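# Set up folding table, park cart, keep coffee table upright

## Task

Set the folding table upright on its legs next to the wall so that every part of it lies within the blue tape outline and none of it crosses the tape. Move the utility cart into the yellow-taped bay so that each of its four wheels is inside the tape and none touches it. At the end the coffee table must still be standing upright, and the robot must not have tipped over or be left leaning. Nothing counts as placed if it only stays there because the robot is holding it.

## Robot and tools

Robot: a Hello Robot Stretch 3 with one arm. It has a two-wheel base (0.33 m long, 0.34 m wide), a lift sliding on a vertical mast, and a telescoping arm that reaches out to the robot's right side. The gripper cannot move forward on its own; drive the base for that. The base only drives straight or spins in place, never sideways. Spinning pivots about the point midway between the drive wheels, 0.05 m behind the front edge. With the arm pulled in and the wrist folded, a spin sweeps a 0.28 m radius; an unfolded, level wrist reaches past that circle.

Frames: the base frame has its origin on the floor between the drive wheels, x ahead, y to the left, z up. hand_pose is reported in this frame at the point where the closed fingertips meet; with all wrist joints at zero its x axis points up, y back along the arm toward the mast, z toward the rear. The odometry frame is where the base frame was when the scene began. base_odometry is from wheel turns only, so slip shows up as travel; heading runs -3.142 to 3.142, left positive.

execute_actions(actions, cameras): actions is a list holding one action, or empty to just read state and images. An action may contain base, joints, or both, plus an optional contact_limits; its motions start at once and may finish at different times. base takes exactly one key: translate_m, a relative distance in metres from the current base position, forward positive, range -1 to 1; or rotate_rad, a relative turn in radians, counter-clockwise (left) positive, range -3.2 to 3.2. Base moves count from the position in the last reported state. joints is a map from joint name to an absolute target (not an offset): lift_m 0 to 1.1 (arm height on mast, m); arm_m 0 to 0.52 (extension, m); wrist_yaw_rad -1.345 to 4.42 (0 along the arm, positive swings toward the front, 3.0 folds over the base); wrist_pitch_rad -1.57 to 0.451 (0 level, negative tips fingertips down); wrist_roll_rad -2.911 to 2.911 (0 fingers side by side); gripper_m -0.089 to 0.179 (larger is wider; actual fingertip gap is about 0.007 m smaller when almost shut, 0.025 m smaller when fully open, zero below 0.007); head_pan_rad -3.953 to 1.73 (0 forward, positive left, -1.57 looks along the arm); head_tilt_rad -1.53 to 0.419 (negative looks down). contact_limits accepts only arm_m: a motor effort percentage, 1 to 100, at which the arm halts with contact_stop; lower is gentler, too low stops at once, and it also caps the holding force until the next action. cameras picks head_camera, nav_camera, wrist_camera or all; omitted or null gives all, [] gives none. Unknown keys or out-of-range numbers reject the whole call with no motion. Each action is capped at 15 s. Joints or base you omit may keep pushing toward earlier targets.

wait(seconds): 0 to 10 s with no new command; returns the same as an empty execute_actions. zoom_image(camera, region): magnifies [x0, y0, x1, y1] pixels (at most 504 by 504) of that camera's latest full image. finished_scene(scene): ends the given scene for good once the last command has been held, and reports success; do this only when the goal is met and stable. Replying without any tool call also ends everything.

Results: base_status and joint_status tell how each motion ended. done means reached (for the base, wheels turned enough, slip possible). off_target means stopped short and possibly still pushing. After contact_stop, time_out or torque_fault the old target is dropped; arm and lift go slack after a contact_stop until re-commanded, and a slack lift can sink under load or be pushed up by closing fingers on a surface. on_its_own lists uncommanded behaviour; its held at value is a target, not a position. If a call reports a stop, further motion calls in that same reply are skipped. motor_effort gives percent of max, positive toward higher values, with the peak in brackets; readings carry fixed biases and noise, and efforts outside the rest range suggest pushing or carrying. Positive wheel effort pushes forward. lidar_m: 12 distances from the base origin, 30-degree sectors starting straight ahead and going counter-clockwise (4th left, 7th behind, 10th right), measured in a plane 0.17 m up, range 0.15 to 12 m, "-" for nothing; it sees legs not tabletops, misses glass and thin legs, and the robot's own parts may block sectors 5, 6, 9, 10 with the lift low. wrist_depth_mm (45 to 1000) and head_depth_mm (280 to 4000, image is sideways) are 7x7 grids of median depths. base_tilt gives forward and right lean in degrees; turned_by_wheels and turned_by_imu give turn since last result.

Speed: the base is fast (0.30 m/s, 1.9 rad/s) only when stowed: lift_m under 0.30, arm_m under 0.03, wrist_yaw_rad over 2.54; otherwise 0.10 m/s and 0.63 rad/s.

Gripper: close below the object's width to grip; open at least 0.02 beyond the touching value to let go. Neither the reading nor done proves a grasp. Send a new value to re-squeeze.

Cautions: fold or unfold the wrist only with lift_m 0.32 to 0.95, wrist_pitch_rad -0.4, roll near 0; after folding, the lift may go down to 0.25. With yaw below -0.4 keep pitch at -0.5 or lower. Pushing a rigid object with the gripper above about 0.45 m can tip the robot, more so with a raised contact limit or a repeat push. Driving while gripping or pushing something fixed, or snagging furniture (especially reversing), can tip it; back out in small steps, pull the gripper free, and lower the lift near 0.2 if it stays leaning. The base, wrist and head have no contact stop and will keep shoving; wrist servos overloaded for seconds shut off for 10 s. Avoid drops, slams, hard hits and strong pushes, and never knock over the coffee table. Loose items may occasionally get nudged by outside forces.

Each tool is called after "Emit:" as name([rows], argument=value, ...), one row to a line, values as JSON.

## Session

Emit:
execute_actions([
  {"joints":{"head_pan_rad":0.0,"head_tilt_rad":-0.6}},
])

Scene clock: 0.90 s.
base_odometry: x=+0.000 y=+0.000 heading=+0.000 (m, m, rad; odometry frame)
turned_by_wheels: +0.000 (rad since the last result)
turned_by_imu: +0.000 (rad since the last result)
base_tilt: forward=-0.4 right=+0.9 (deg)
lidar_m: 1.17 1.88 1.49 1.47 1.15 0.92 0.89 1.00 1.09 1.08 1.16 1.51
head_depth_mm: 2304 2511 2744 2252 1790 1453 1225 / 2327 2513 1667 1744 1758 1462 1228 / 2352 2536 1567 1673 1718 1470 1227 / 2387 2588 1467 1528 1660 1465 1234 / 2406 2651 1586 1870 1806 1478 1247 / 2445 2684 2996 2426 1843 1478 1242 / 2471 2755 2917 2449 1857 1490 1248
base_status: not commanded
joint_positions: lift_m=+0.537 arm_m=-0.002 wrist_yaw_rad=+2.944 wrist_pitch_rad=-0.497 wrist_roll_rad=+0.017 gripper_m=+0.037 head_pan_rad=+0.001 head_tilt_rad=-0.592
joint_status: all done
motor_effort: left_wheel=+1(1) right_wheel=+0(0) lift_m=+25(24) arm_m=+0(0) wrist_yaw_rad=+0(0) wrist_pitch_rad=+7(7) wrist_roll_rad=+1(1) gripper_m=+0(0) head_pan_rad=-1(1) head_tilt_rad=-3(24) (%)
hand_pose: x=+0.0207 y=+0.0667 z=+0.5321 quat_wxyz=(+0.242, +0.705, +0.103, +0.659) (m; base frame)
wrist_depth_mm: - - - - - - - / - - - - - - - / - - - - - - - / - - - - - - 970 / 914 887 887 842 877 842 835 / 791 794 - 752 - 734 723 / 681 689 - 666 657 645 645
pictures: head_camera (sideways: a quarter turn clockwise sets it upright), nav_camera (sideways: a quarter turn counterclockwise sets it upright), wrist_camera
Images, in order (width x height): head_camera 896x504, nav_camera 672x504, wrist_camera 644x364.

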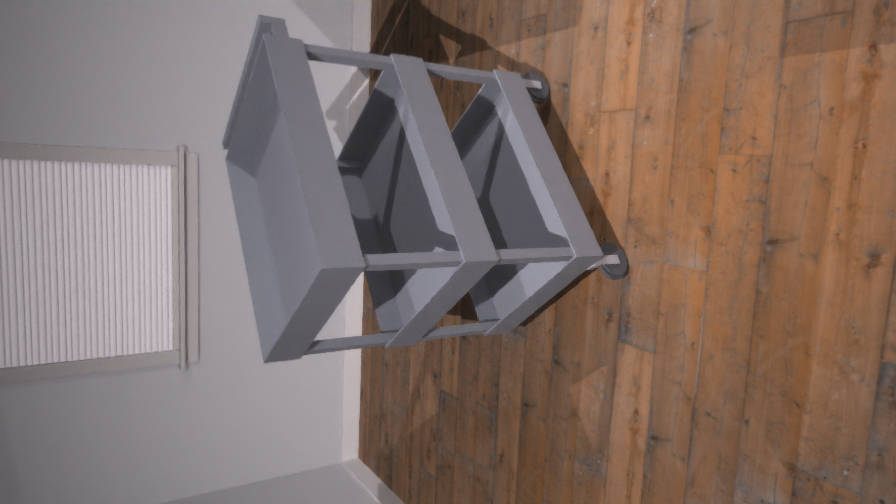

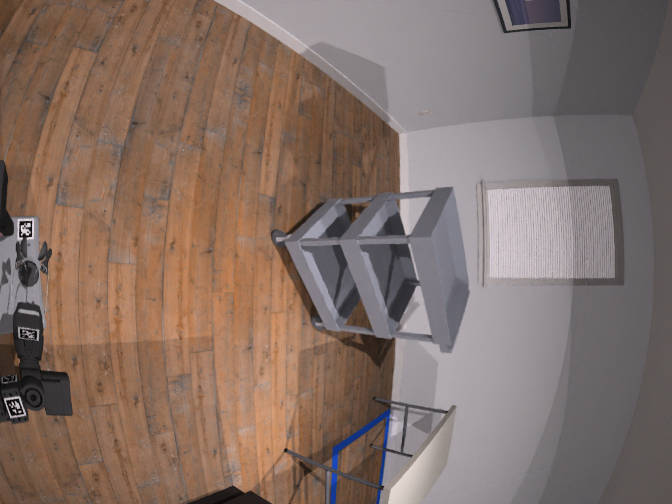

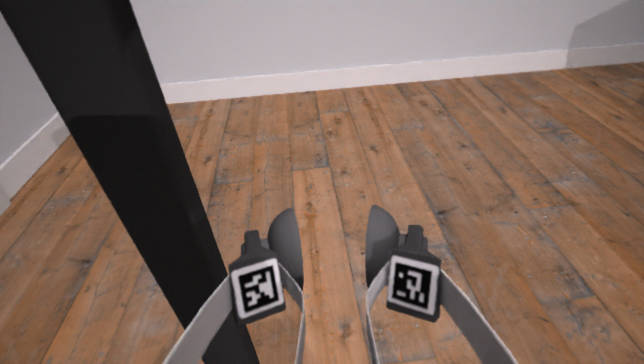

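Emit:
execute_actions([
  {"joints":{"head_pan_rad":-0.8,"head_tilt_rad":-0.6}},
], cameras=["head_camera","nav_camera"])

Emit:
execute_actions([
  {"joints":{"head_pan_rad":-1.8,"head_tilt_rad":-0.6}},
], cameras=["head_camera","nav_camera"])

Scene clock: 7.73 s.
base_odometry: x=+0.000 y=+0.000 heading=+0.000 (m, m, rad; odometry frame)
turned_by_wheels: +0.000 (rad since the last result)
turned_by_imu: +0.001 (rad since the last result)
base_tilt: forward=-0.4 right=+0.9 (deg)
lidar_m: 1.18 1.88 1.49 1.47 1.16 0.92 0.89 1.00 1.09 1.08 1.16 1.51
head_depth_mm: 3266 3454 1258 1353 1496 1458 1223 / 3495 3751 1873 1551 1696 1454 1228 / 3255 3473 3072 2372 1809 1464 1231 / 2997 3165 2916 2396 1813 1466 1235 / 2784 2896 3103 2407 1827 1478 1238 / 2605 2753 3010 2432 1833 1485 1243 / 2444 2622 2842 2451 1842 1488 1252
base_status: not commanded
joint_positions: lift_m=+0.537 arm_m=-0.002 wrist_yaw_rad=+2.944 wrist_pitch_rad=-0.497 wrist_roll_rad=+0.017 gripper_m=+0.037 head_pan_rad=-0.793 head_tilt_rad=-0.592
joint_status: all done
motor_effort: left_wheel=+1(0) right_wheel=+0(0) lift_m=+24(24) arm_m=+0(1) wrist_yaw_rad=+0(0) wrist_pitch_rad=+7(7) wrist_roll_rad=+1(1) gripper_m=+0(0) head_pan_rad=-3(33) head_tilt_rad=-3(4) (%)
hand_pose: x=+0.0207 y=+0.0667 z=+0.5321 quat_wxyz=(+0.242, +0.705, +0.103, +0.659) (m; base frame)
wrist_depth_mm: - - - - - - - / - - - - - - - / - - - - - - - / - - - - - - 987 / 906 888 909 873 883 825 828 / 798 774 - 753 - 718 721 / 686 676 - 661 649 649 626
pictures: head_camera (sideways: a quarter turn clockwise sets it upright), nav_camera (sideways: a quarter turn counterclockwise sets it upright)
Images, in order (width x height): head_camera 896x504, nav_camera 672x504.

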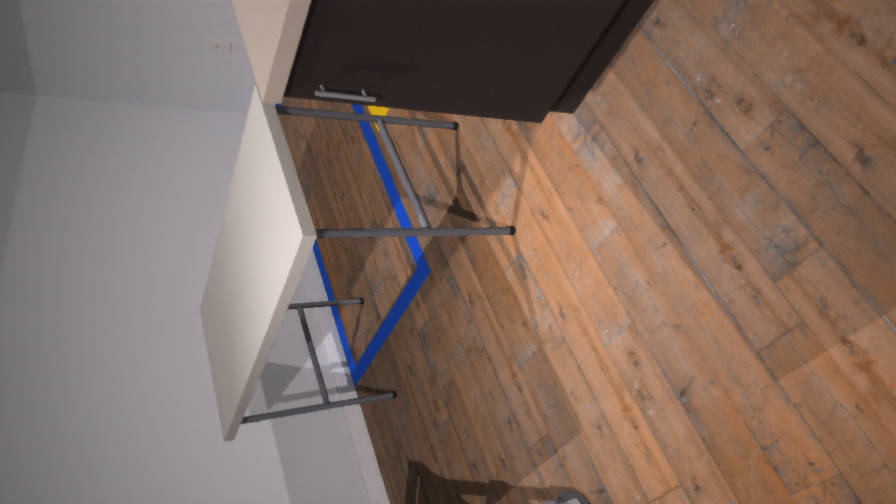

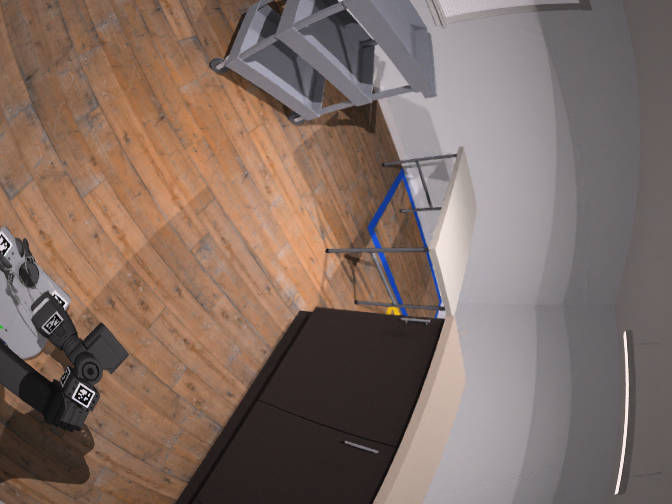

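Scene clock: 8.83 s.
base_odometry: x=+0.000 y=+0.000 heading=+0.000 (m, m, rad; odometry frame)
turned_by_wheels: +0.000 (rad since the last result)
turned_by_imu: +0.000 (rad since the last result)
base_tilt: forward=-0.4 right=+1.0 (deg)
lidar_m: 1.17 1.88 1.49 1.47 1.16 0.92 0.89 0.99 1.09 1.08 1.16 1.51
head_depth_mm: 2112 2057 1162 1269 1460 1458 1220 / 2714 2734 1148 1254 1440 1469 1229 / 2798 2982 1136 1236 1422 1467 1229 / 2795 2992 1127 1226 1397 1471 1238 / 2741 2961 1130 1209 1380 1476 1246 / 2703 2933 1119 1194 1361 1482 1246 / 2698 2909 1103 1182 1343 1489 1245
base_status: not commanded
joint_positions: lift_m=+0.537 arm_m=-0.002 wrist_yaw_rad=+2.944 wrist_pitch_rad=-0.497 wrist_roll_rad=+0.017 gripper_m=+0.037 head_pan_rad=-1.793 head_tilt_rad=-0.592
joint_status: all done
motor_effort: left_wheel=+1(1) right_wheel=+0(0) lift_m=+25(25) arm_m=+0(0) wrist_yaw_rad=+0(0) wrist_pitch_rad=+7(7) wrist_roll_rad=+0(1) gripper_m=+0(0) head_pan_rad=-2(35) head_tilt_rad=-3(2) (%)
hand_pose: x=+0.0207 y=+0.0667 z=+0.5321 quat_wxyz=(+0.242, +0.705, +0.103, +0.659) (m; base frame)
wrist_depth_mm: - - - - - - - / - - - - - - - / - - - - - - - / - - - - - - 978 / 927 895 918 884 894 859 807 / 783 769 - 747 - 719 725 / 677 686 - 656 657 643 640
pictures: head_camera (sideways: a quarter turn clockwise sets it upright), nav_camera (sideways: a quarter turn counterclockwise sets it upright)
Images, in order (width x height): head_camera 896x504, nav_camera 672x504.

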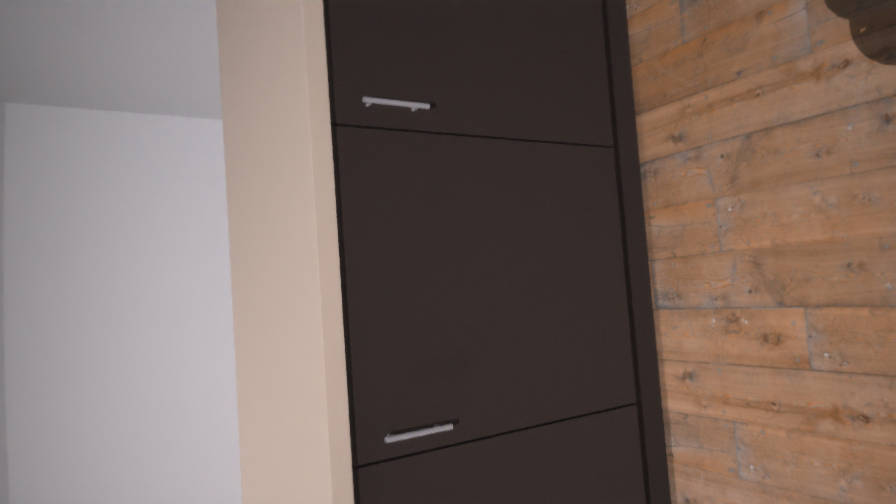

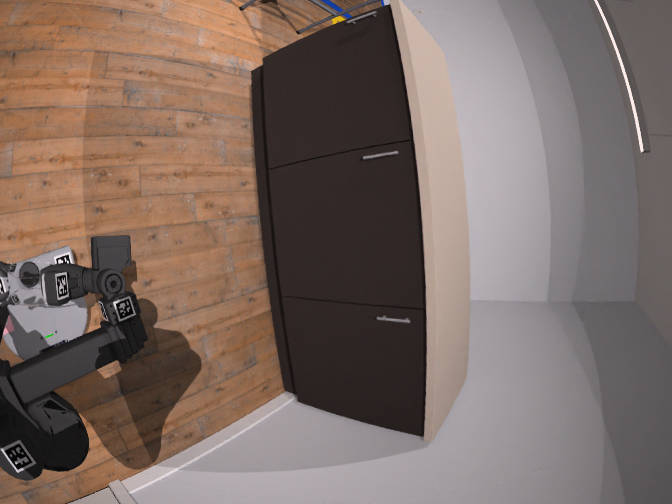

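Emit:
execute_actions([
  {"joints":{"lift_m":0.25,"head_pan_rad":-1.2,"head_tilt_rad":-0.55}},
], cameras=[])

Emit:
execute_actions([
  {"base":{"translate_m":0.7}},
], cameras=["head_camera","nav_camera"])

Scene clock: 51.33 s.
base_odometry: x=+0.000 y=+0.000 heading=+0.000 (m, m, rad; odometry frame)
turned_by_wheels: +0.000 (rad since the last result)
turned_by_imu: +0.001 (rad since the last result)
base_tilt: forward=-0.3 right=+0.9 (deg)
lidar_m: 1.17 1.88 1.48 1.47 1.16 0.92 0.89 0.99 1.09 1.08 1.16 1.51
head_depth_mm: 2712 2917 1127 1135 1262 1424 1251 / 2848 3049 1146 1204 1349 1464 1252 / 2949 3210 1226 1284 1453 1505 1261 / 3132 3412 1270 1381 1581 1513 1261 / 3264 3620 1360 1493 1726 1518 1264 / 3502 3774 3447 2466 1910 1520 1269 / 3241 3428 2049 2483 1919 1519 1275
base_status: not commanded
joint_positions: lift_m=+0.250 arm_m=-0.002 wrist_yaw_rad=+2.944 wrist_pitch_rad=-0.497 wrist_roll_rad=+0.017 gripper_m=+0.037 head_pan_rad=-1.207 head_tilt_rad=-0.557
joint_status: all done
motor_effort: left_wheel=+1(1) right_wheel=+0(0) lift_m=+21(22) arm_m=-1(0) wrist_yaw_rad=+0(0) wrist_pitch_rad=+7(7) wrist_roll_rad=+1(1) gripper_m=+0(0) head_pan_rad=+3(29) head_tilt_rad=+2(7) (%)
hand_pose: x=+0.0207 y=+0.0666 z=+0.2455 quat_wxyz=(+0.242, +0.705, +0.104, +0.659) (m; base frame)
wrist_depth_mm: - - - - - - - / - - - 948 910 904 848 / 778 - 741 720 703 688 671 / 636 - 607 589 572 568 558 / 525 509 530 510 503 480 469 / 464 - - - - 421 411 / - - - - 377 371 365
pictures: none
No camera images: the call's "cameras" was empty. Leave "cameras" out to get every camera's image.

Scene clock: 55.37 s.
base_odometry: x=+0.700 y=+0.000 heading=+0.000 (m, m, rad; odometry frame)
turned_by_wheels: +0.000 (rad since the last result)
turned_by_imu: +0.000 (rad since the last result)
base_tilt: forward=-0.4 right=+0.9 (deg)
lidar_m: 0.48 0.68 1.41 1.39 1.49 1.61 1.58 1.48 1.17 1.16 1.29 0.64
head_depth_mm: 2791 2976 3138 1257 1359 1495 1251 / 2874 3159 3369 2518 1878 1508 1255 / 3051 3312 3143 2421 1877 1512 1258 / 3187 3483 1685 2406 1825 1512 1261 / 3204 3389 1701 2561 1900 1519 1266 / 2783 2931 1722 2565 1919 1524 1272 / 2465 2581 1886 2486 1930 1536 1273
base_status: done
joint_positions: lift_m=+0.250 arm_m=-0.002 wrist_yaw_rad=+2.944 wrist_pitch_rad=-0.497 wrist_roll_rad=+0.017 gripper_m=+0.037 head_pan_rad=-1.207 head_tilt_rad=-0.556
joint_status: not commanded
motor_effort: left_wheel=+1(7) right_wheel=+0(3) lift_m=+21(21) arm_m=+0(0) wrist_yaw_rad=+0(0) wrist_pitch_rad=+7(7) wrist_roll_rad=+1(1) gripper_m=+0(1) head_pan_rad=+2(3) head_tilt_rad=+2(2) (%)
hand_pose: x=+0.0207 y=+0.0666 z=+0.2455 quat_wxyz=(+0.242, +0.705, +0.104, +0.659) (m; base frame)
wrist_depth_mm: - - - - - - - / - - - 935 927 908 866 / 777 - 735 720 690 701 681 / 632 - 609 587 571 568 555 / 528 511 521 521 497 484 473 / 469 - - - - 421 419 / - - - - 375 369 368
pictures: head_camera (sideways: a quarter turn clockwise sets it upright), nav_camera (sideways: a quarter turn counterclockwise sets it upright)
Images, in order (width x height): head_camera 896x504, nav_camera 672x504.

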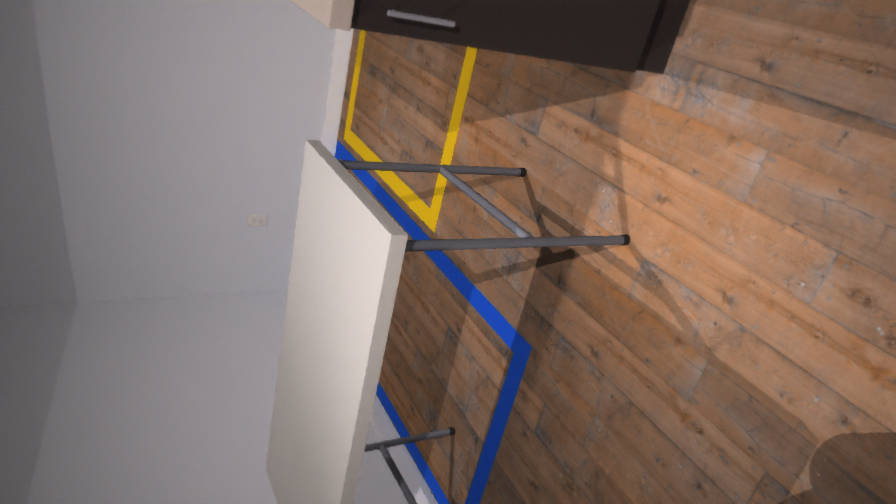

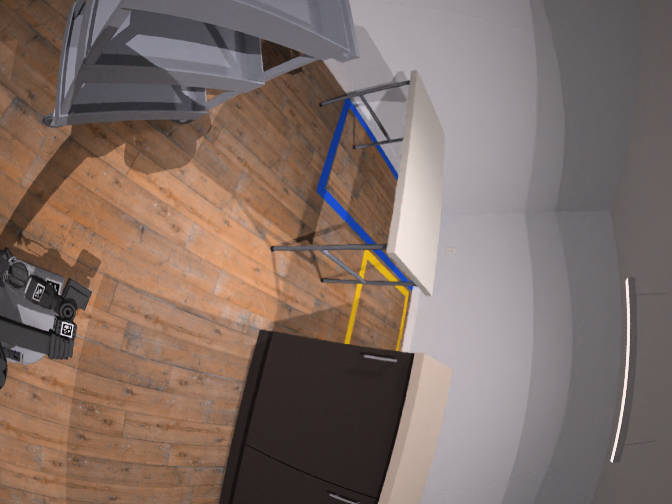

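Emit:
execute_actions([
  {"base":{"rotate_rad":-0.87},"joints":{"head_pan_rad":0.0,"head_tilt_rad":-0.8}},
], cameras=["head_camera","nav_camera"])

Scene clock: 177.07 s.
base_odometry: x=+0.700 y=+0.000 heading=-0.870 (m, m, rad; odometry frame)
turned_by_wheels: -0.870 (rad since the last result)
turned_by_imu: -0.855 (rad since the last result)
base_tilt: forward=-0.3 right=+0.9 (deg)
lidar_m: 2.42 0.54 0.48 1.58 1.39 1.39 1.65 1.59 1.59 1.31 1.16 1.16
head_depth_mm: 3188 1327 2207 1814 1509 1292 1126 / 2920 1414 2292 1816 1514 1291 1130 / 2586 1583 2313 1836 1520 1298 1129 / 2328 2738 2330 1843 1533 1307 1137 / 2200 2492 2342 1857 1535 1309 1141 / 2072 2329 2367 1869 1366 1287 1146 / 1955 2146 926 1139 1011 1165 1075
base_status: done
joint_positions: lift_m=+0.250 arm_m=-0.002 wrist_yaw_rad=+2.944 wrist_pitch_rad=-0.497 wrist_roll_rad=+0.017 gripper_m=+0.037 head_pan_rad=-0.007 head_tilt_rad=-0.790
joint_status: all done
motor_effort: left_wheel=+3(8) right_wheel=-1(5) lift_m=+21(22) arm_m=+0(0) wrist_yaw_rad=+0(0) wrist_pitch_rad=+7(7) wrist_roll_rad=+1(1) gripper_m=+0(0) head_pan_rad=+3(32) head_tilt_rad=-4(17) (%)
hand_pose: x=+0.0207 y=+0.0666 z=+0.2455 quat_wxyz=(+0.242, +0.705, +0.104, +0.659) (m; base frame)
wrist_depth_mm: - - - - 663 728 711 / - - - 926 591 505 511 / 778 - 742 720 647 688 667 / 631 - 605 595 577 576 565 / 529 517 521 510 505 478 475 / 469 - - - - 425 415 / - - - - 377 372 367
pictures: head_camera (sideways: a quarter turn clockwise sets it upright), nav_camera (sideways: a quarter turn counterclockwise sets it upright)
Images, in order (width x height): head_camera 896x504, nav_camera 672x504.

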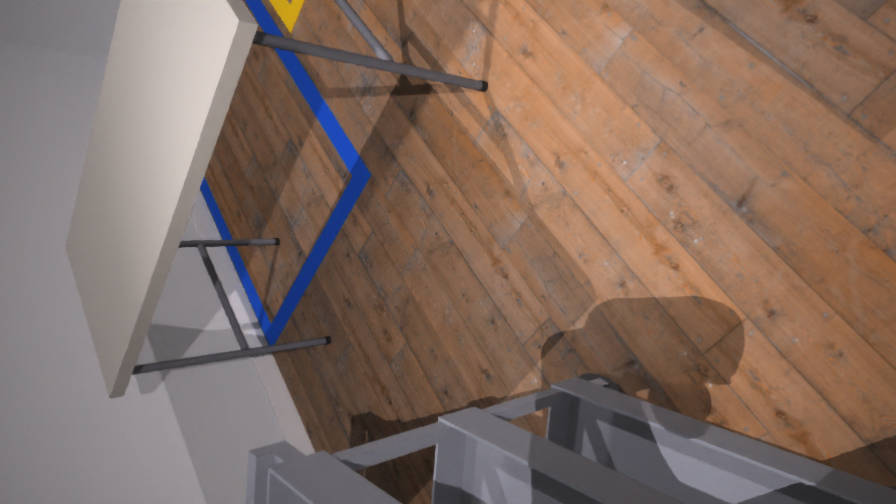

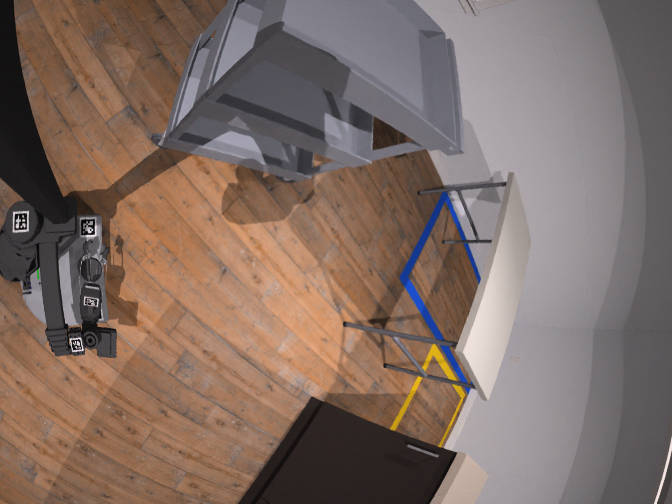

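Emit:
execute_actions([
  {"base":{"translate_m":0.6}},
], cameras=["head_camera","nav_camera"])

Scene clock: 193.70 s.
base_odometry: x=+1.087 y=-0.459 heading=-0.870 (m, m, rad; odometry frame)
turned_by_wheels: +0.000 (rad since the last result)
turned_by_imu: +0.001 (rad since the last result)
base_tilt: forward=-0.3 right=+0.9 (deg)
lidar_m: 1.95 1.70 0.35 0.35 0.38 1.80 2.13 2.04 1.42 0.85 0.79 0.74
head_depth_mm: 2692 1322 981 1708 1504 1262 1128 / 2403 1334 985 1812 1511 1294 1128 / 2156 1351 1073 1821 1520 1292 1131 / 1974 1362 2089 1837 1525 1303 1139 / 1798 1372 2168 1840 1532 1305 1141 / 1666 1715 2039 1839 1541 1314 1144 / 1558 1699 1901 1883 1550 1314 1154
base_status: done
joint_positions: lift_m=+0.250 arm_m=-0.002 wrist_yaw_rad=+2.944 wrist_pitch_rad=-0.497 wrist_roll_rad=+0.017 gripper_m=+0.037 head_pan_rad=-0.007 head_tilt_rad=-0.791
joint_status: not commanded
motor_effort: left_wheel=+2(8) right_wheel=-2(3) lift_m=+21(21) arm_m=+0(0) wrist_yaw_rad=+0(0) wrist_pitch_rad=+8(8) wrist_roll_rad=+1(1) gripper_m=+0(0) head_pan_rad=+3(3) head_tilt_rad=-4(3) (%)
hand_pose: x=+0.0207 y=+0.0666 z=+0.2455 quat_wxyz=(+0.242, +0.705, +0.104, +0.659) (m; base frame)
wrist_depth_mm: - 743 757 751 679 - - / 494 629 592 414 414 841 859 / 413 - 432 441 443 687 675 / 509 - 598 594 551 565 556 / 532 515 527 514 504 479 474 / 462 - - - - 416 412 / - - - - 375 372 364
pictures: head_camera (sideways: a quarter turn clockwise sets it upright), nav_camera (sideways: a quarter turn counterclockwise sets it upright)
Images, in order (width x height): head_camera 896x504, nav_camera 672x504.

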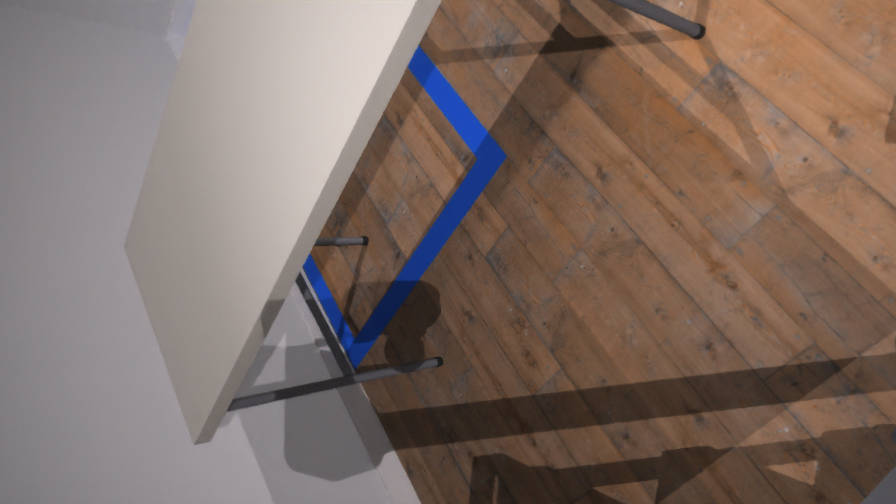

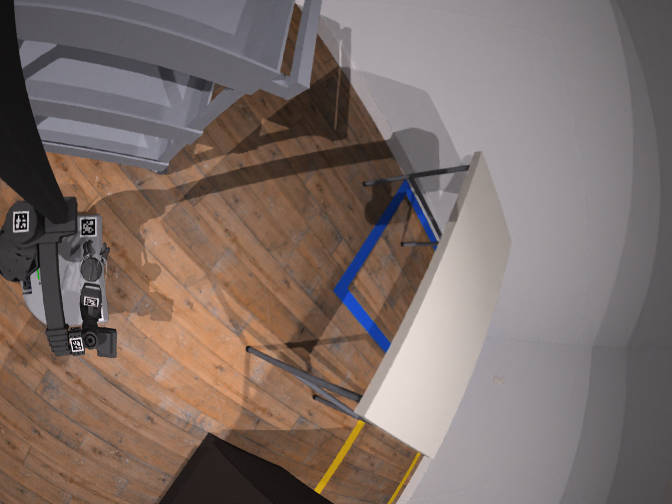

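Emit:
execute_actions([
  {"base":{"translate_m":0.62},"joints":{"head_pan_rad":-0.9,"head_tilt_rad":-1.0}},
], cameras=["head_camera","nav_camera"])

Scene clock: 207.17 s.
base_odometry: x=+1.487 y=-0.932 heading=-0.870 (m, m, rad; odometry frame)
turned_by_wheels: +0.000 (rad since the last result)
turned_by_imu: +0.001 (rad since the last result)
base_tilt: forward=-0.3 right=+0.9 (deg)
lidar_m: 1.42 0.89 1.25 1.47 0.49 0.47 2.62 2.50 0.77 0.39 0.84 2.38
head_depth_mm: 2342 2098 751 647 592 1177 1090 / 2353 901 756 651 592 1195 1114 / 2345 907 760 655 593 1209 - / 2315 2153 764 657 588 1209 1090 / 2302 2176 769 659 589 1214 1092 / 2273 2187 774 663 585 1221 1098 / 2274 2192 778 666 584 1226 1102
base_status: done
joint_positions: lift_m=+0.250 arm_m=-0.002 wrist_yaw_rad=+2.944 wrist_pitch_rad=-0.497 wrist_roll_rad=+0.017 gripper_m=+0.037 head_pan_rad=-0.893 head_tilt_rad=-0.988
joint_status: all done
motor_effort: left_wheel=+2(8) right_wheel=-1(3) lift_m=+21(21) arm_m=+0(0) wrist_yaw_rad=-1(1) wrist_pitch_rad=+8(7) wrist_roll_rad=+1(1) gripper_m=+0(0) head_pan_rad=-3(35) head_tilt_rad=-4(16) (%)
hand_pose: x=+0.0207 y=+0.0666 z=+0.2455 quat_wxyz=(+0.242, +0.705, +0.104, +0.659) (m; base frame)
wrist_depth_mm: - - - - - - 923 / 504 - - 954 900 869 838 / 526 - 750 722 711 692 672 / 638 - 599 592 584 566 561 / 528 513 525 510 501 482 475 / 464 - - - - 419 412 / - - - - 380 369 368
pictures: head_camera (sideways: a quarter turn clockwise sets it upright), nav_camera (sideways: a quarter turn counterclockwise sets it upright)
Images, in order (width x height): head_camera 896x504, nav_camera 672x504.

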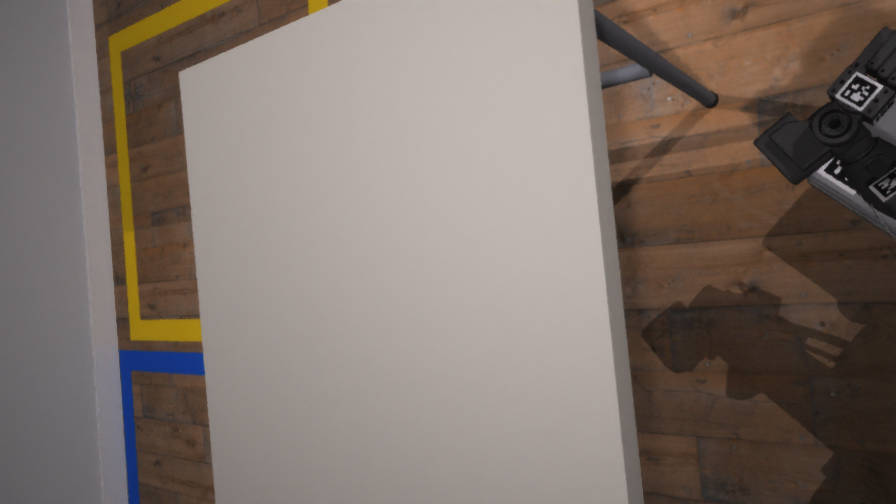

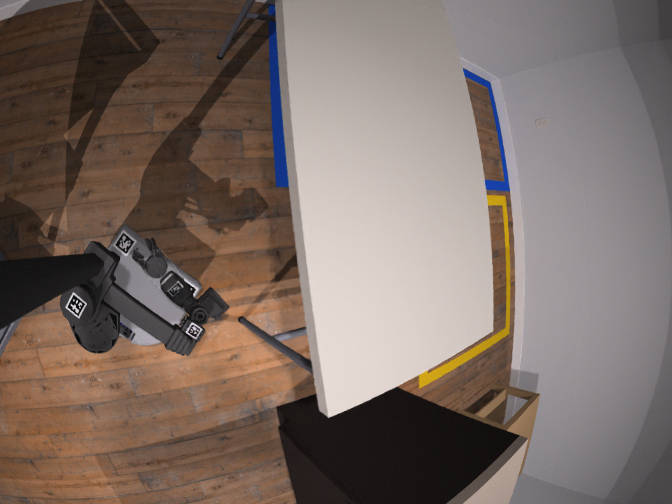

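Emit:
execute_actions([
  {"joints":{"lift_m":0.36,"wrist_pitch_rad":-0.4}},
], cameras=[])

Emit:
execute_actions([
  {"joints":{"wrist_yaw_rad":1.57,"gripper_m":0.1}},
], cameras=[])

Emit:
execute_actions([
  {"base":{"rotate_rad":-1.15},"joints":{"lift_m":0.11,"wrist_pitch_rad":0.0,"head_pan_rad":-0.4,"head_tilt_rad":-1.1}},
])

Scene clock: 234.80 s.
base_odometry: x=+1.487 y=-0.932 heading=-0.870 (m, m, rad; odometry frame)
turned_by_wheels: +0.000 (rad since the last result)
turned_by_imu: +0.001 (rad since the last result)
base_tilt: forward=-0.4 right=+0.9 (deg)
lidar_m: 1.42 0.89 1.25 1.48 0.49 0.47 2.62 2.50 0.77 0.39 0.84 2.38
head_depth_mm: 2359 2102 752 647 592 1178 1095 / 2365 897 755 649 592 1202 - / 2353 903 760 654 595 1204 1118 / 2317 2151 767 657 587 1209 1095 / 2318 2152 768 659 589 1220 1095 / 2299 2185 774 664 585 1220 1100 / 2273 2195 778 666 583 1222 1103
base_status: not commanded
joint_positions: lift_m=+0.360 arm_m=-0.002 wrist_yaw_rad=+2.944 wrist_pitch_rad=-0.423 wrist_roll_rad=+0.017 gripper_m=+0.037 head_pan_rad=-0.893 head_tilt_rad=-0.988
joint_status: all done
motor_effort: left_wheel=+2(2) right_wheel=-1(2) lift_m=+28(29) arm_m=+0(0) wrist_yaw_rad=+0(0) wrist_pitch_rad=+12(12) wrist_roll_rad=+1(1) gripper_m=+0(0) head_pan_rad=-3(3) head_tilt_rad=-4(5) (%)
hand_pose: x=+0.0227 y=+0.0765 z=+0.3715 quat_wxyz=(+0.217, +0.708, +0.078, +0.668) (m; base frame)
wrist_depth_mm: - - - - - - 918 / - - - - - - - / 756 - - - - - - / 575 - 876 864 841 804 794 / 518 - 732 700 706 671 657 / 591 613 - 595 - 580 570 / 514 535 532 534 512 508 504
pictures: none
No camera images: the call's "cameras" was empty. Leave "cameras" out to get every camera's image.

Scene clock: 236.50 s.
base_odometry: x=+1.487 y=-0.932 heading=-0.870 (m, m, rad; odometry frame)
turned_by_wheels: +0.000 (rad since the last result)
turned_by_imu: +0.000 (rad since the last result)
base_tilt: forward=-0.3 right=+0.9 (deg)
lidar_m: 1.42 0.89 1.25 1.47 0.50 0.47 2.63 2.50 0.76 0.39 0.84 2.38
head_depth_mm: 2351 2115 752 648 593 1182 1097 / 2346 901 756 650 592 1187 - / 2336 908 761 654 594 1211 - / 2316 2144 766 657 586 1210 1091 / 2306 2168 768 660 589 1216 1097 / 2277 2192 773 663 584 1220 1097 / 2283 2193 778 667 583 1225 1103
base_status: not commanded
joint_positions: lift_m=+0.360 arm_m=-0.002 wrist_yaw_rad=+1.573 wrist_pitch_rad=-0.423 wrist_roll_rad=+0.017 gripper_m=+0.100 head_pan_rad=-0.893 head_tilt_rad=-0.988
joint_status: all done
motor_effort: left_wheel=+2(2) right_wheel=-1(1) lift_m=+28(28) arm_m=+0(0) wrist_yaw_rad=-3(1) wrist_pitch_rad=+12(12) wrist_roll_rad=+1(1) gripper_m=+0(92) head_pan_rad=-3(3) head_tilt_rad=-5(5) (%)
hand_pose: x=+0.2025 y=-0.1426 z=+0.3715 quat_wxyz=(+0.590, +0.597, -0.388, +0.379) (m; base frame)
wrist_depth_mm: 934 - - - - - - / 968 - - - - - - / - - - - - - - / 901 887 875 847 816 814 801 / 738 735 742 694 689 692 665 / 629 623 611 592 593 - 565 / 543 529 529 524 510 492 503
pictures: none
No camera images: the call's "cameras" was empty. Leave "cameras" out to get every camera's image.

Scene clock: 239.60 s.
base_odometry: x=+1.487 y=-0.932 heading=-2.020 (m, m, rad; odometry frame)
turned_by_wheels: -1.150 (rad since the last result)
turned_by_imu: -1.133 (rad since the last result)
base_tilt: forward=-0.3 right=+0.9 (deg)
lidar_m: 0.84 2.53 1.16 0.89 1.25 1.40 0.54 0.47 2.47 2.51 0.77 0.39
head_depth_mm: 724 830 1056 1429 1285 1171 1076 / 796 929 1112 1393 1292 1175 - / 885 1050 1290 1416 1298 1195 - / 993 1213 1375 634 1272 1178 1113 / 2107 1883 694 615 1270 1182 1102 / 2210 1901 698 617 573 1197 1095 / 2224 805 702 621 558 1176 1097
base_status: done
joint_positions: lift_m=+0.110 arm_m=-0.002 wrist_yaw_rad=+1.572 wrist_pitch_rad=-0.026 wrist_roll_rad=+0.017 gripper_m=+0.100 head_pan_rad=-0.407 head_tilt_rad=-1.086
joint_status: all done
motor_effort: left_wheel=+2(5) right_wheel=-2(4) lift_m=+21(25) arm_m=+0(1) wrist_yaw_rad=-2(2) wrist_pitch_rad=+14(14) wrist_roll_rad=+1(1) gripper_m=+0(0) head_pan_rad=+3(25) head_tilt_rad=-5(14) (%)
hand_pose: x=+0.2342 y=-0.1426 z=+0.2182 quat_wxyz=(+0.502, +0.511, -0.497, +0.490) (m; base frame)
wrist_depth_mm: - - - - 835 606 462 / - - - 334 862 612 479 / - - - - 891 628 477 / - - - - 919 632 498 / 871 859 825 749 781 616 559 / 616 600 576 540 561 - 529 / 464 456 446 417 426 408 419
pictures: head_camera (sideways: a quarter turn clockwise sets it upright), nav_camera (sideways: a quarter turn counterclockwise sets it upright), wrist_camera
Images, in order (width x height): head_camera 896x504, nav_camera 672x504, wrist_camera 644x364.

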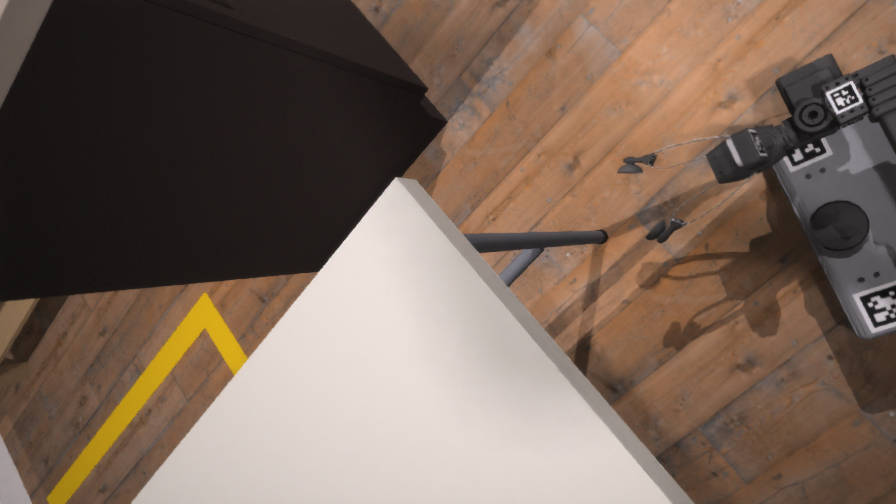

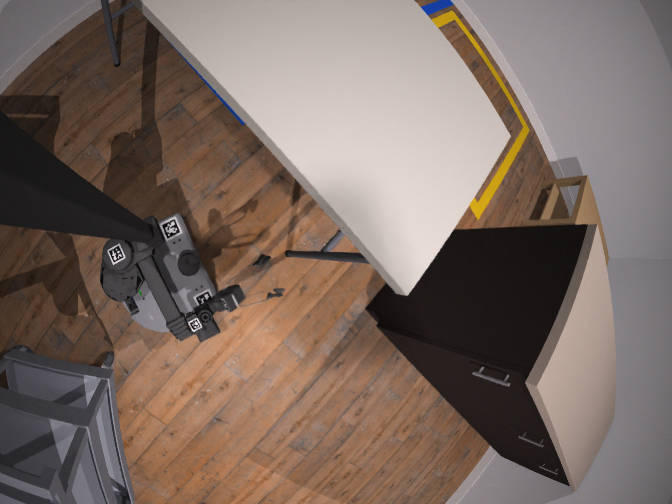

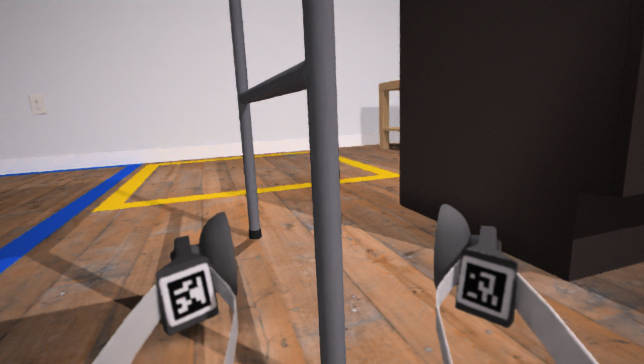

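Emit:
execute_actions([
  {"base":{"translate_m":0.2}},
], cameras=["wrist_camera","nav_camera"])

Scene clock: 261.10 s.
base_odometry: x=+1.400 y=-1.112 heading=-2.019 (m, m, rad; odometry frame)
turned_by_wheels: +0.000 (rad since the last result)
turned_by_imu: +0.001 (rad since the last result)
base_tilt: forward=-0.3 right=+0.9 (deg)
lidar_m: 0.64 2.34 1.58 0.91 1.31 1.46 0.68 0.66 2.68 2.44 0.64 0.22
head_depth_mm: 660 749 879 1069 1289 1171 1075 / 719 839 1006 1250 563 1181 - / 797 949 1169 1401 548 1137 - / 1793 1800 1568 613 551 507 1113 / 2092 1880 1646 616 553 502 472 / 2209 1882 698 618 555 504 462 / 2175 1916 702 621 557 505 463
base_status: done
joint_positions: lift_m=+0.110 arm_m=-0.002 wrist_yaw_rad=+1.572 wrist_pitch_rad=-0.026 wrist_roll_rad=+0.017 gripper_m=+0.100 head_pan_rad=-0.407 head_tilt_rad=-1.087
joint_status: not commanded
motor_effort: left_wheel=+2(6) right_wheel=-2(2) lift_m=+21(21) arm_m=-1(0) wrist_yaw_rad=-2(2) wrist_pitch_rad=+14(14) wrist_roll_rad=+1(1) gripper_m=+0(0) head_pan_rad=+3(3) head_tilt_rad=-5(5) (%)
hand_pose: x=+0.2342 y=-0.1426 z=+0.2182 quat_wxyz=(+0.502, +0.511, -0.497, +0.490) (m; base frame)
wrist_depth_mm: - - 520 81 - 528 410 / - - 529 84 - 540 419 / - - - 86 - 558 422 / - - - 89 - 564 427 / 878 850 840 92 776 549 437 / 606 598 579 95 559 - 441 / 466 458 449 99 430 413 415
pictures: nav_camera (sideways: a quarter turn counterclockwise sets it upright), wrist_camera
Images, in order (width x height): nav_camera 672x504, wrist_camera 644x364.

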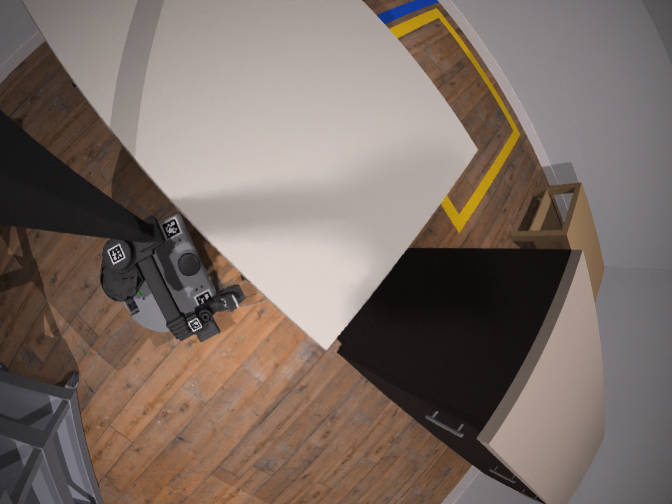

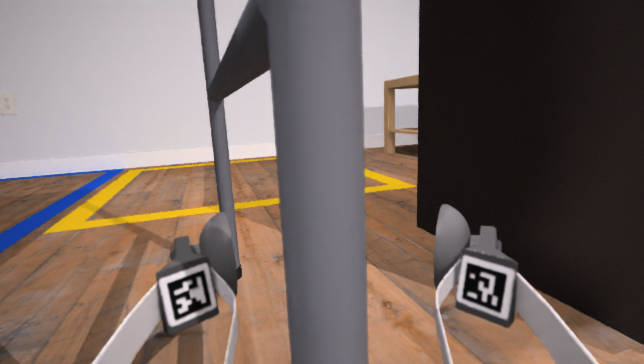

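Emit:
execute_actions([
  {"base":{"translate_m":-0.02},"joints":{"gripper_m":-0.02}},
], cameras=["wrist_camera"])

Scene clock: 267.60 s.
base_odometry: x=+1.409 y=-1.094 heading=-2.019 (m, m, rad; odometry frame)
turned_by_wheels: +0.000 (rad since the last result)
turned_by_imu: +0.001 (rad since the last result)
base_tilt: forward=-0.3 right=+0.9 (deg)
lidar_m: 0.66 2.35 1.10 0.91 1.31 1.46 0.67 0.64 2.66 2.45 0.65 0.23
head_depth_mm: 661 760 891 1083 1286 1171 1074 / 727 847 1017 1268 1244 1176 - / 807 958 1181 1364 549 1165 - / 931 1767 1577 612 550 514 1117 / 2103 1881 1654 615 553 503 1064 / 2209 1898 698 619 556 504 468 / 2195 1900 703 622 558 506 464
base_status: done
joint_positions: lift_m=+0.110 arm_m=-0.002 wrist_yaw_rad=+1.578 wrist_pitch_rad=-0.026 wrist_roll_rad=+0.017 gripper_m=-0.019 head_pan_rad=-0.407 head_tilt_rad=-1.087
joint_status: all done
motor_effort: left_wheel=+3(3) right_wheel=-2(4) lift_m=+21(21) arm_m=+0(0) wrist_yaw_rad=-7(7) wrist_pitch_rad=+14(14) wrist_roll_rad=+1(1) gripper_m=-21(99) head_pan_rad=+2(3) head_tilt_rad=-5(5) (%)
hand_pose: x=+0.2342 y=-0.1411 z=+0.2183 quat_wxyz=(+0.501, +0.512, -0.496, +0.491) (m; base frame)
wrist_depth_mm: - - - 100 - 541 414 / - - 553 103 - 550 428 / - - - 107 - 569 429 / - - - 110 - 579 435 / 897 858 843 113 755 594 445 / 605 605 624 116 - 543 449 / 461 457 442 122 425 422 412
pictures: wrist_camera
Images, in order (width x height): wrist_camera 644x364.

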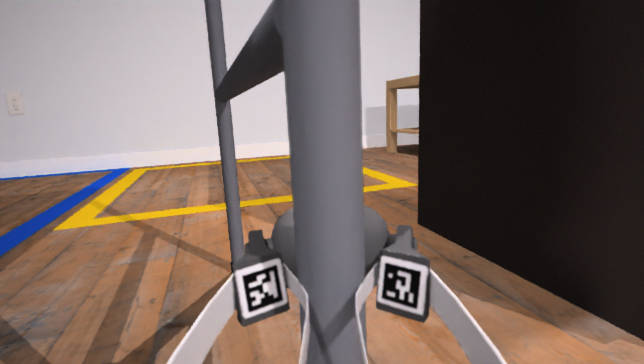

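Emit:
execute_actions([
  {"base":{"translate_m":0.35},"joints":{"head_pan_rad":0.3,"head_tilt_rad":-0.9}},
])

Scene clock: 284.10 s.
base_odometry: x=+1.257 y=-1.410 heading=-2.018 (m, m, rad; odometry frame)
turned_by_wheels: +0.001 (rad since the last result)
turned_by_imu: +0.002 (rad since the last result)
base_tilt: forward=-0.4 right=+0.9 (deg)
lidar_m: 0.63 2.03 1.71 1.05 1.42 1.59 0.98 1.04 2.78 0.52 0.52 0.23
head_depth_mm: 1815 2103 1959 1633 625 523 466 / 1799 2078 1973 1603 600 525 468 / 1805 2083 1967 704 602 527 469 / 1795 2083 1987 707 605 530 471 / 1784 2068 1998 710 608 531 472 / 1782 2057 2012 714 611 532 474 / 1779 2058 2023 717 614 536 476
base_status: done
joint_positions: lift_m=+0.110 arm_m=-0.002 wrist_yaw_rad=+1.623 wrist_pitch_rad=-0.026 wrist_roll_rad=+0.017 gripper_m=-0.019 head_pan_rad=+0.293 head_tilt_rad=-0.901
joint_status: all done
on_its_own: wrist_yaw_rad is held at +1.622, not at your +1.570, by its stall guard, which is not easing now
motor_effort: left_wheel=+18(22) right_wheel=-5(10) lift_m=+22(22) arm_m=+1(0) wrist_yaw_rad=-1(28) wrist_pitch_rad=+14(14) wrist_roll_rad=+1(1) gripper_m=-18(21) head_pan_rad=+3(30) head_tilt_rad=+0(13) (%)
hand_pose: x=+0.2338 y=-0.1296 z=+0.2182 quat_wxyz=(+0.490, +0.523, -0.484, +0.502) (m; base frame)
wrist_depth_mm: - - - 108 - - 335 / - - 255 111 - - 335 / - - - 114 - - 341 / - - - 119 - 463 347 / 905 855 822 122 820 466 355 / 605 599 588 124 - 487 354 / 463 462 449 132 421 424 367
pictures: head_camera (sideways: a quarter turn clockwise sets it upright), nav_camera (sideways: a quarter turn counterclockwise sets it upright), wrist_camera
Images, in order (width x height): head_camera 896x504, nav_camera 672x504, wrist_camera 644x364.

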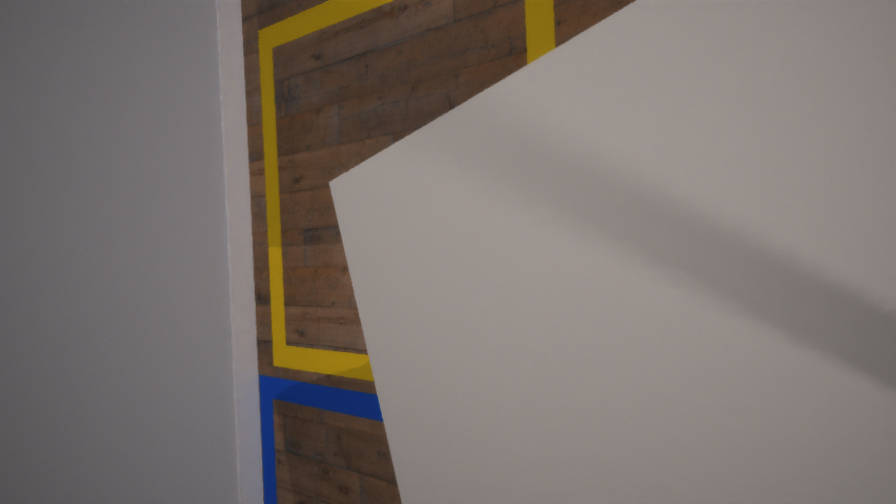

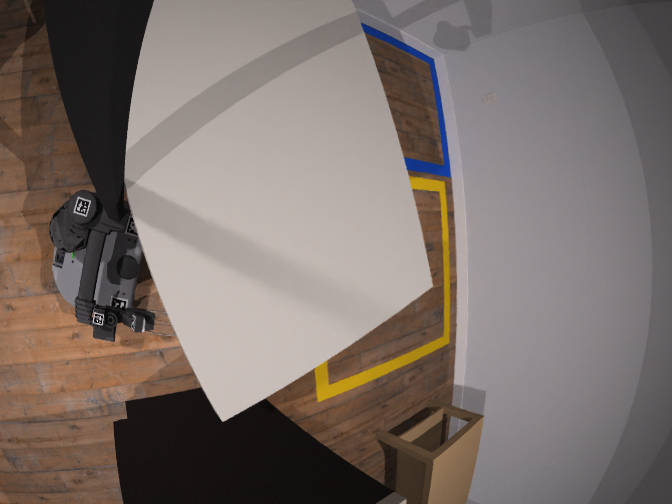

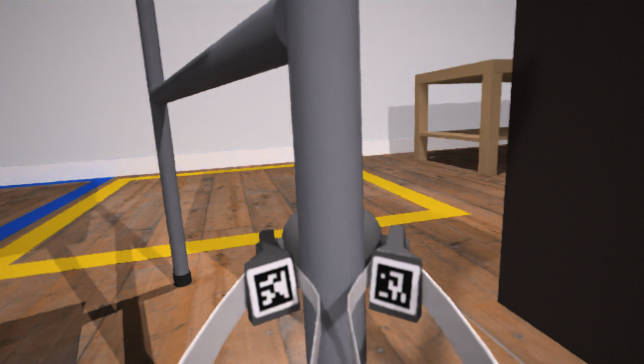

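Emit:
execute_actions([
  {"base":{"rotate_rad":0.3},"joints":{"wrist_yaw_rad":1.6}},
])

Scene clock: 298.17 s.
base_odometry: x=+1.257 y=-1.410 heading=-1.719 (m, m, rad; odometry frame)
turned_by_wheels: +0.299 (rad since the last result)
turned_by_imu: +0.290 (rad since the last result)
base_tilt: forward=-0.4 right=+0.9 (deg)
lidar_m: 0.67 2.08 1.08 0.88 1.46 1.20 0.98 2.79 0.54 0.52 0.53 0.25
head_depth_mm: 1726 1971 1954 696 598 523 466 / 1772 2036 1969 699 600 525 467 / 1804 2087 1987 704 602 527 470 / 1869 2159 1999 707 605 529 470 / 1925 2242 2018 709 606 531 472 / 1991 2278 2021 715 610 533 474 / 2021 2284 2029 717 614 535 476
base_status: rotate_rad off_target (by the wheels' count: +0.2993 of +0.3000)
joint_positions: lift_m=+0.110 arm_m=-0.002 wrist_yaw_rad=+1.522 wrist_pitch_rad=-0.024 wrist_roll_rad=+0.017 gripper_m=-0.019 head_pan_rad=+0.293 head_tilt_rad=-0.901
joint_status: wrist_yaw_rad off_target (ended at +1.522, target +1.600)
on_its_own: wrist_yaw_rad is at rest, and its effort (+62) is outside its rest range (-12 to +12)
motor_effort: left_wheel=-8(15) right_wheel=+12(16) lift_m=+22(22) arm_m=-4(4) wrist_yaw_rad=+62(62) wrist_pitch_rad=+13(14) wrist_roll_rad=+1(1) gripper_m=-24(24) head_pan_rad=+3(2) head_tilt_rad=+0(0) (%)
hand_pose: x=+0.2339 y=-0.1557 z=+0.2185 quat_wxyz=(+0.514, +0.498, -0.510, +0.477) (m; base frame)
wrist_depth_mm: - - - 109 - - - / - - 554 113 - - - / - - - 117 - - - / - - - 122 - - - / 894 849 753 122 776 763 716 / 609 595 576 124 - 548 509 / 461 454 442 403 428 422 403
pictures: head_camera (sideways: a quarter turn clockwise sets it upright), nav_camera (sideways: a quarter turn counterclockwise sets it upright), wrist_camera
Images, in order (width x height): head_camera 896x504, nav_camera 672x504, wrist_camera 644x364.

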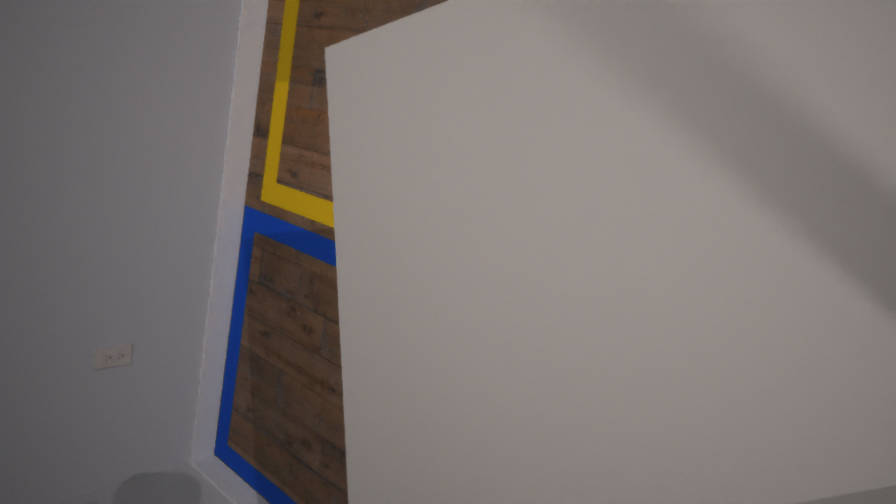

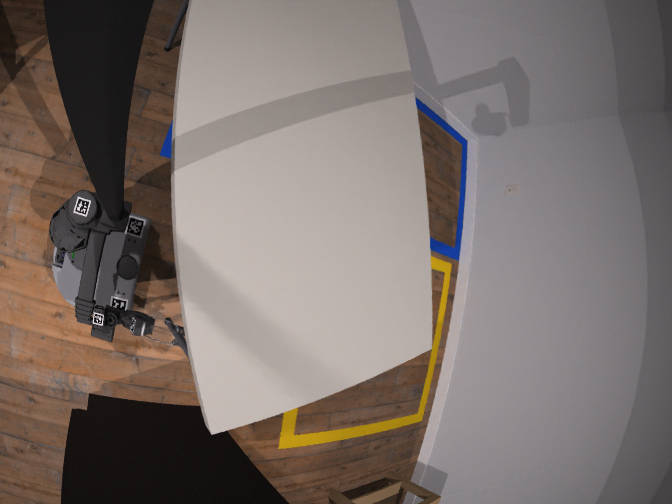

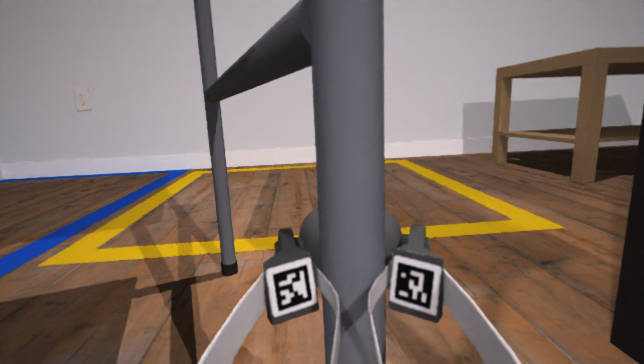

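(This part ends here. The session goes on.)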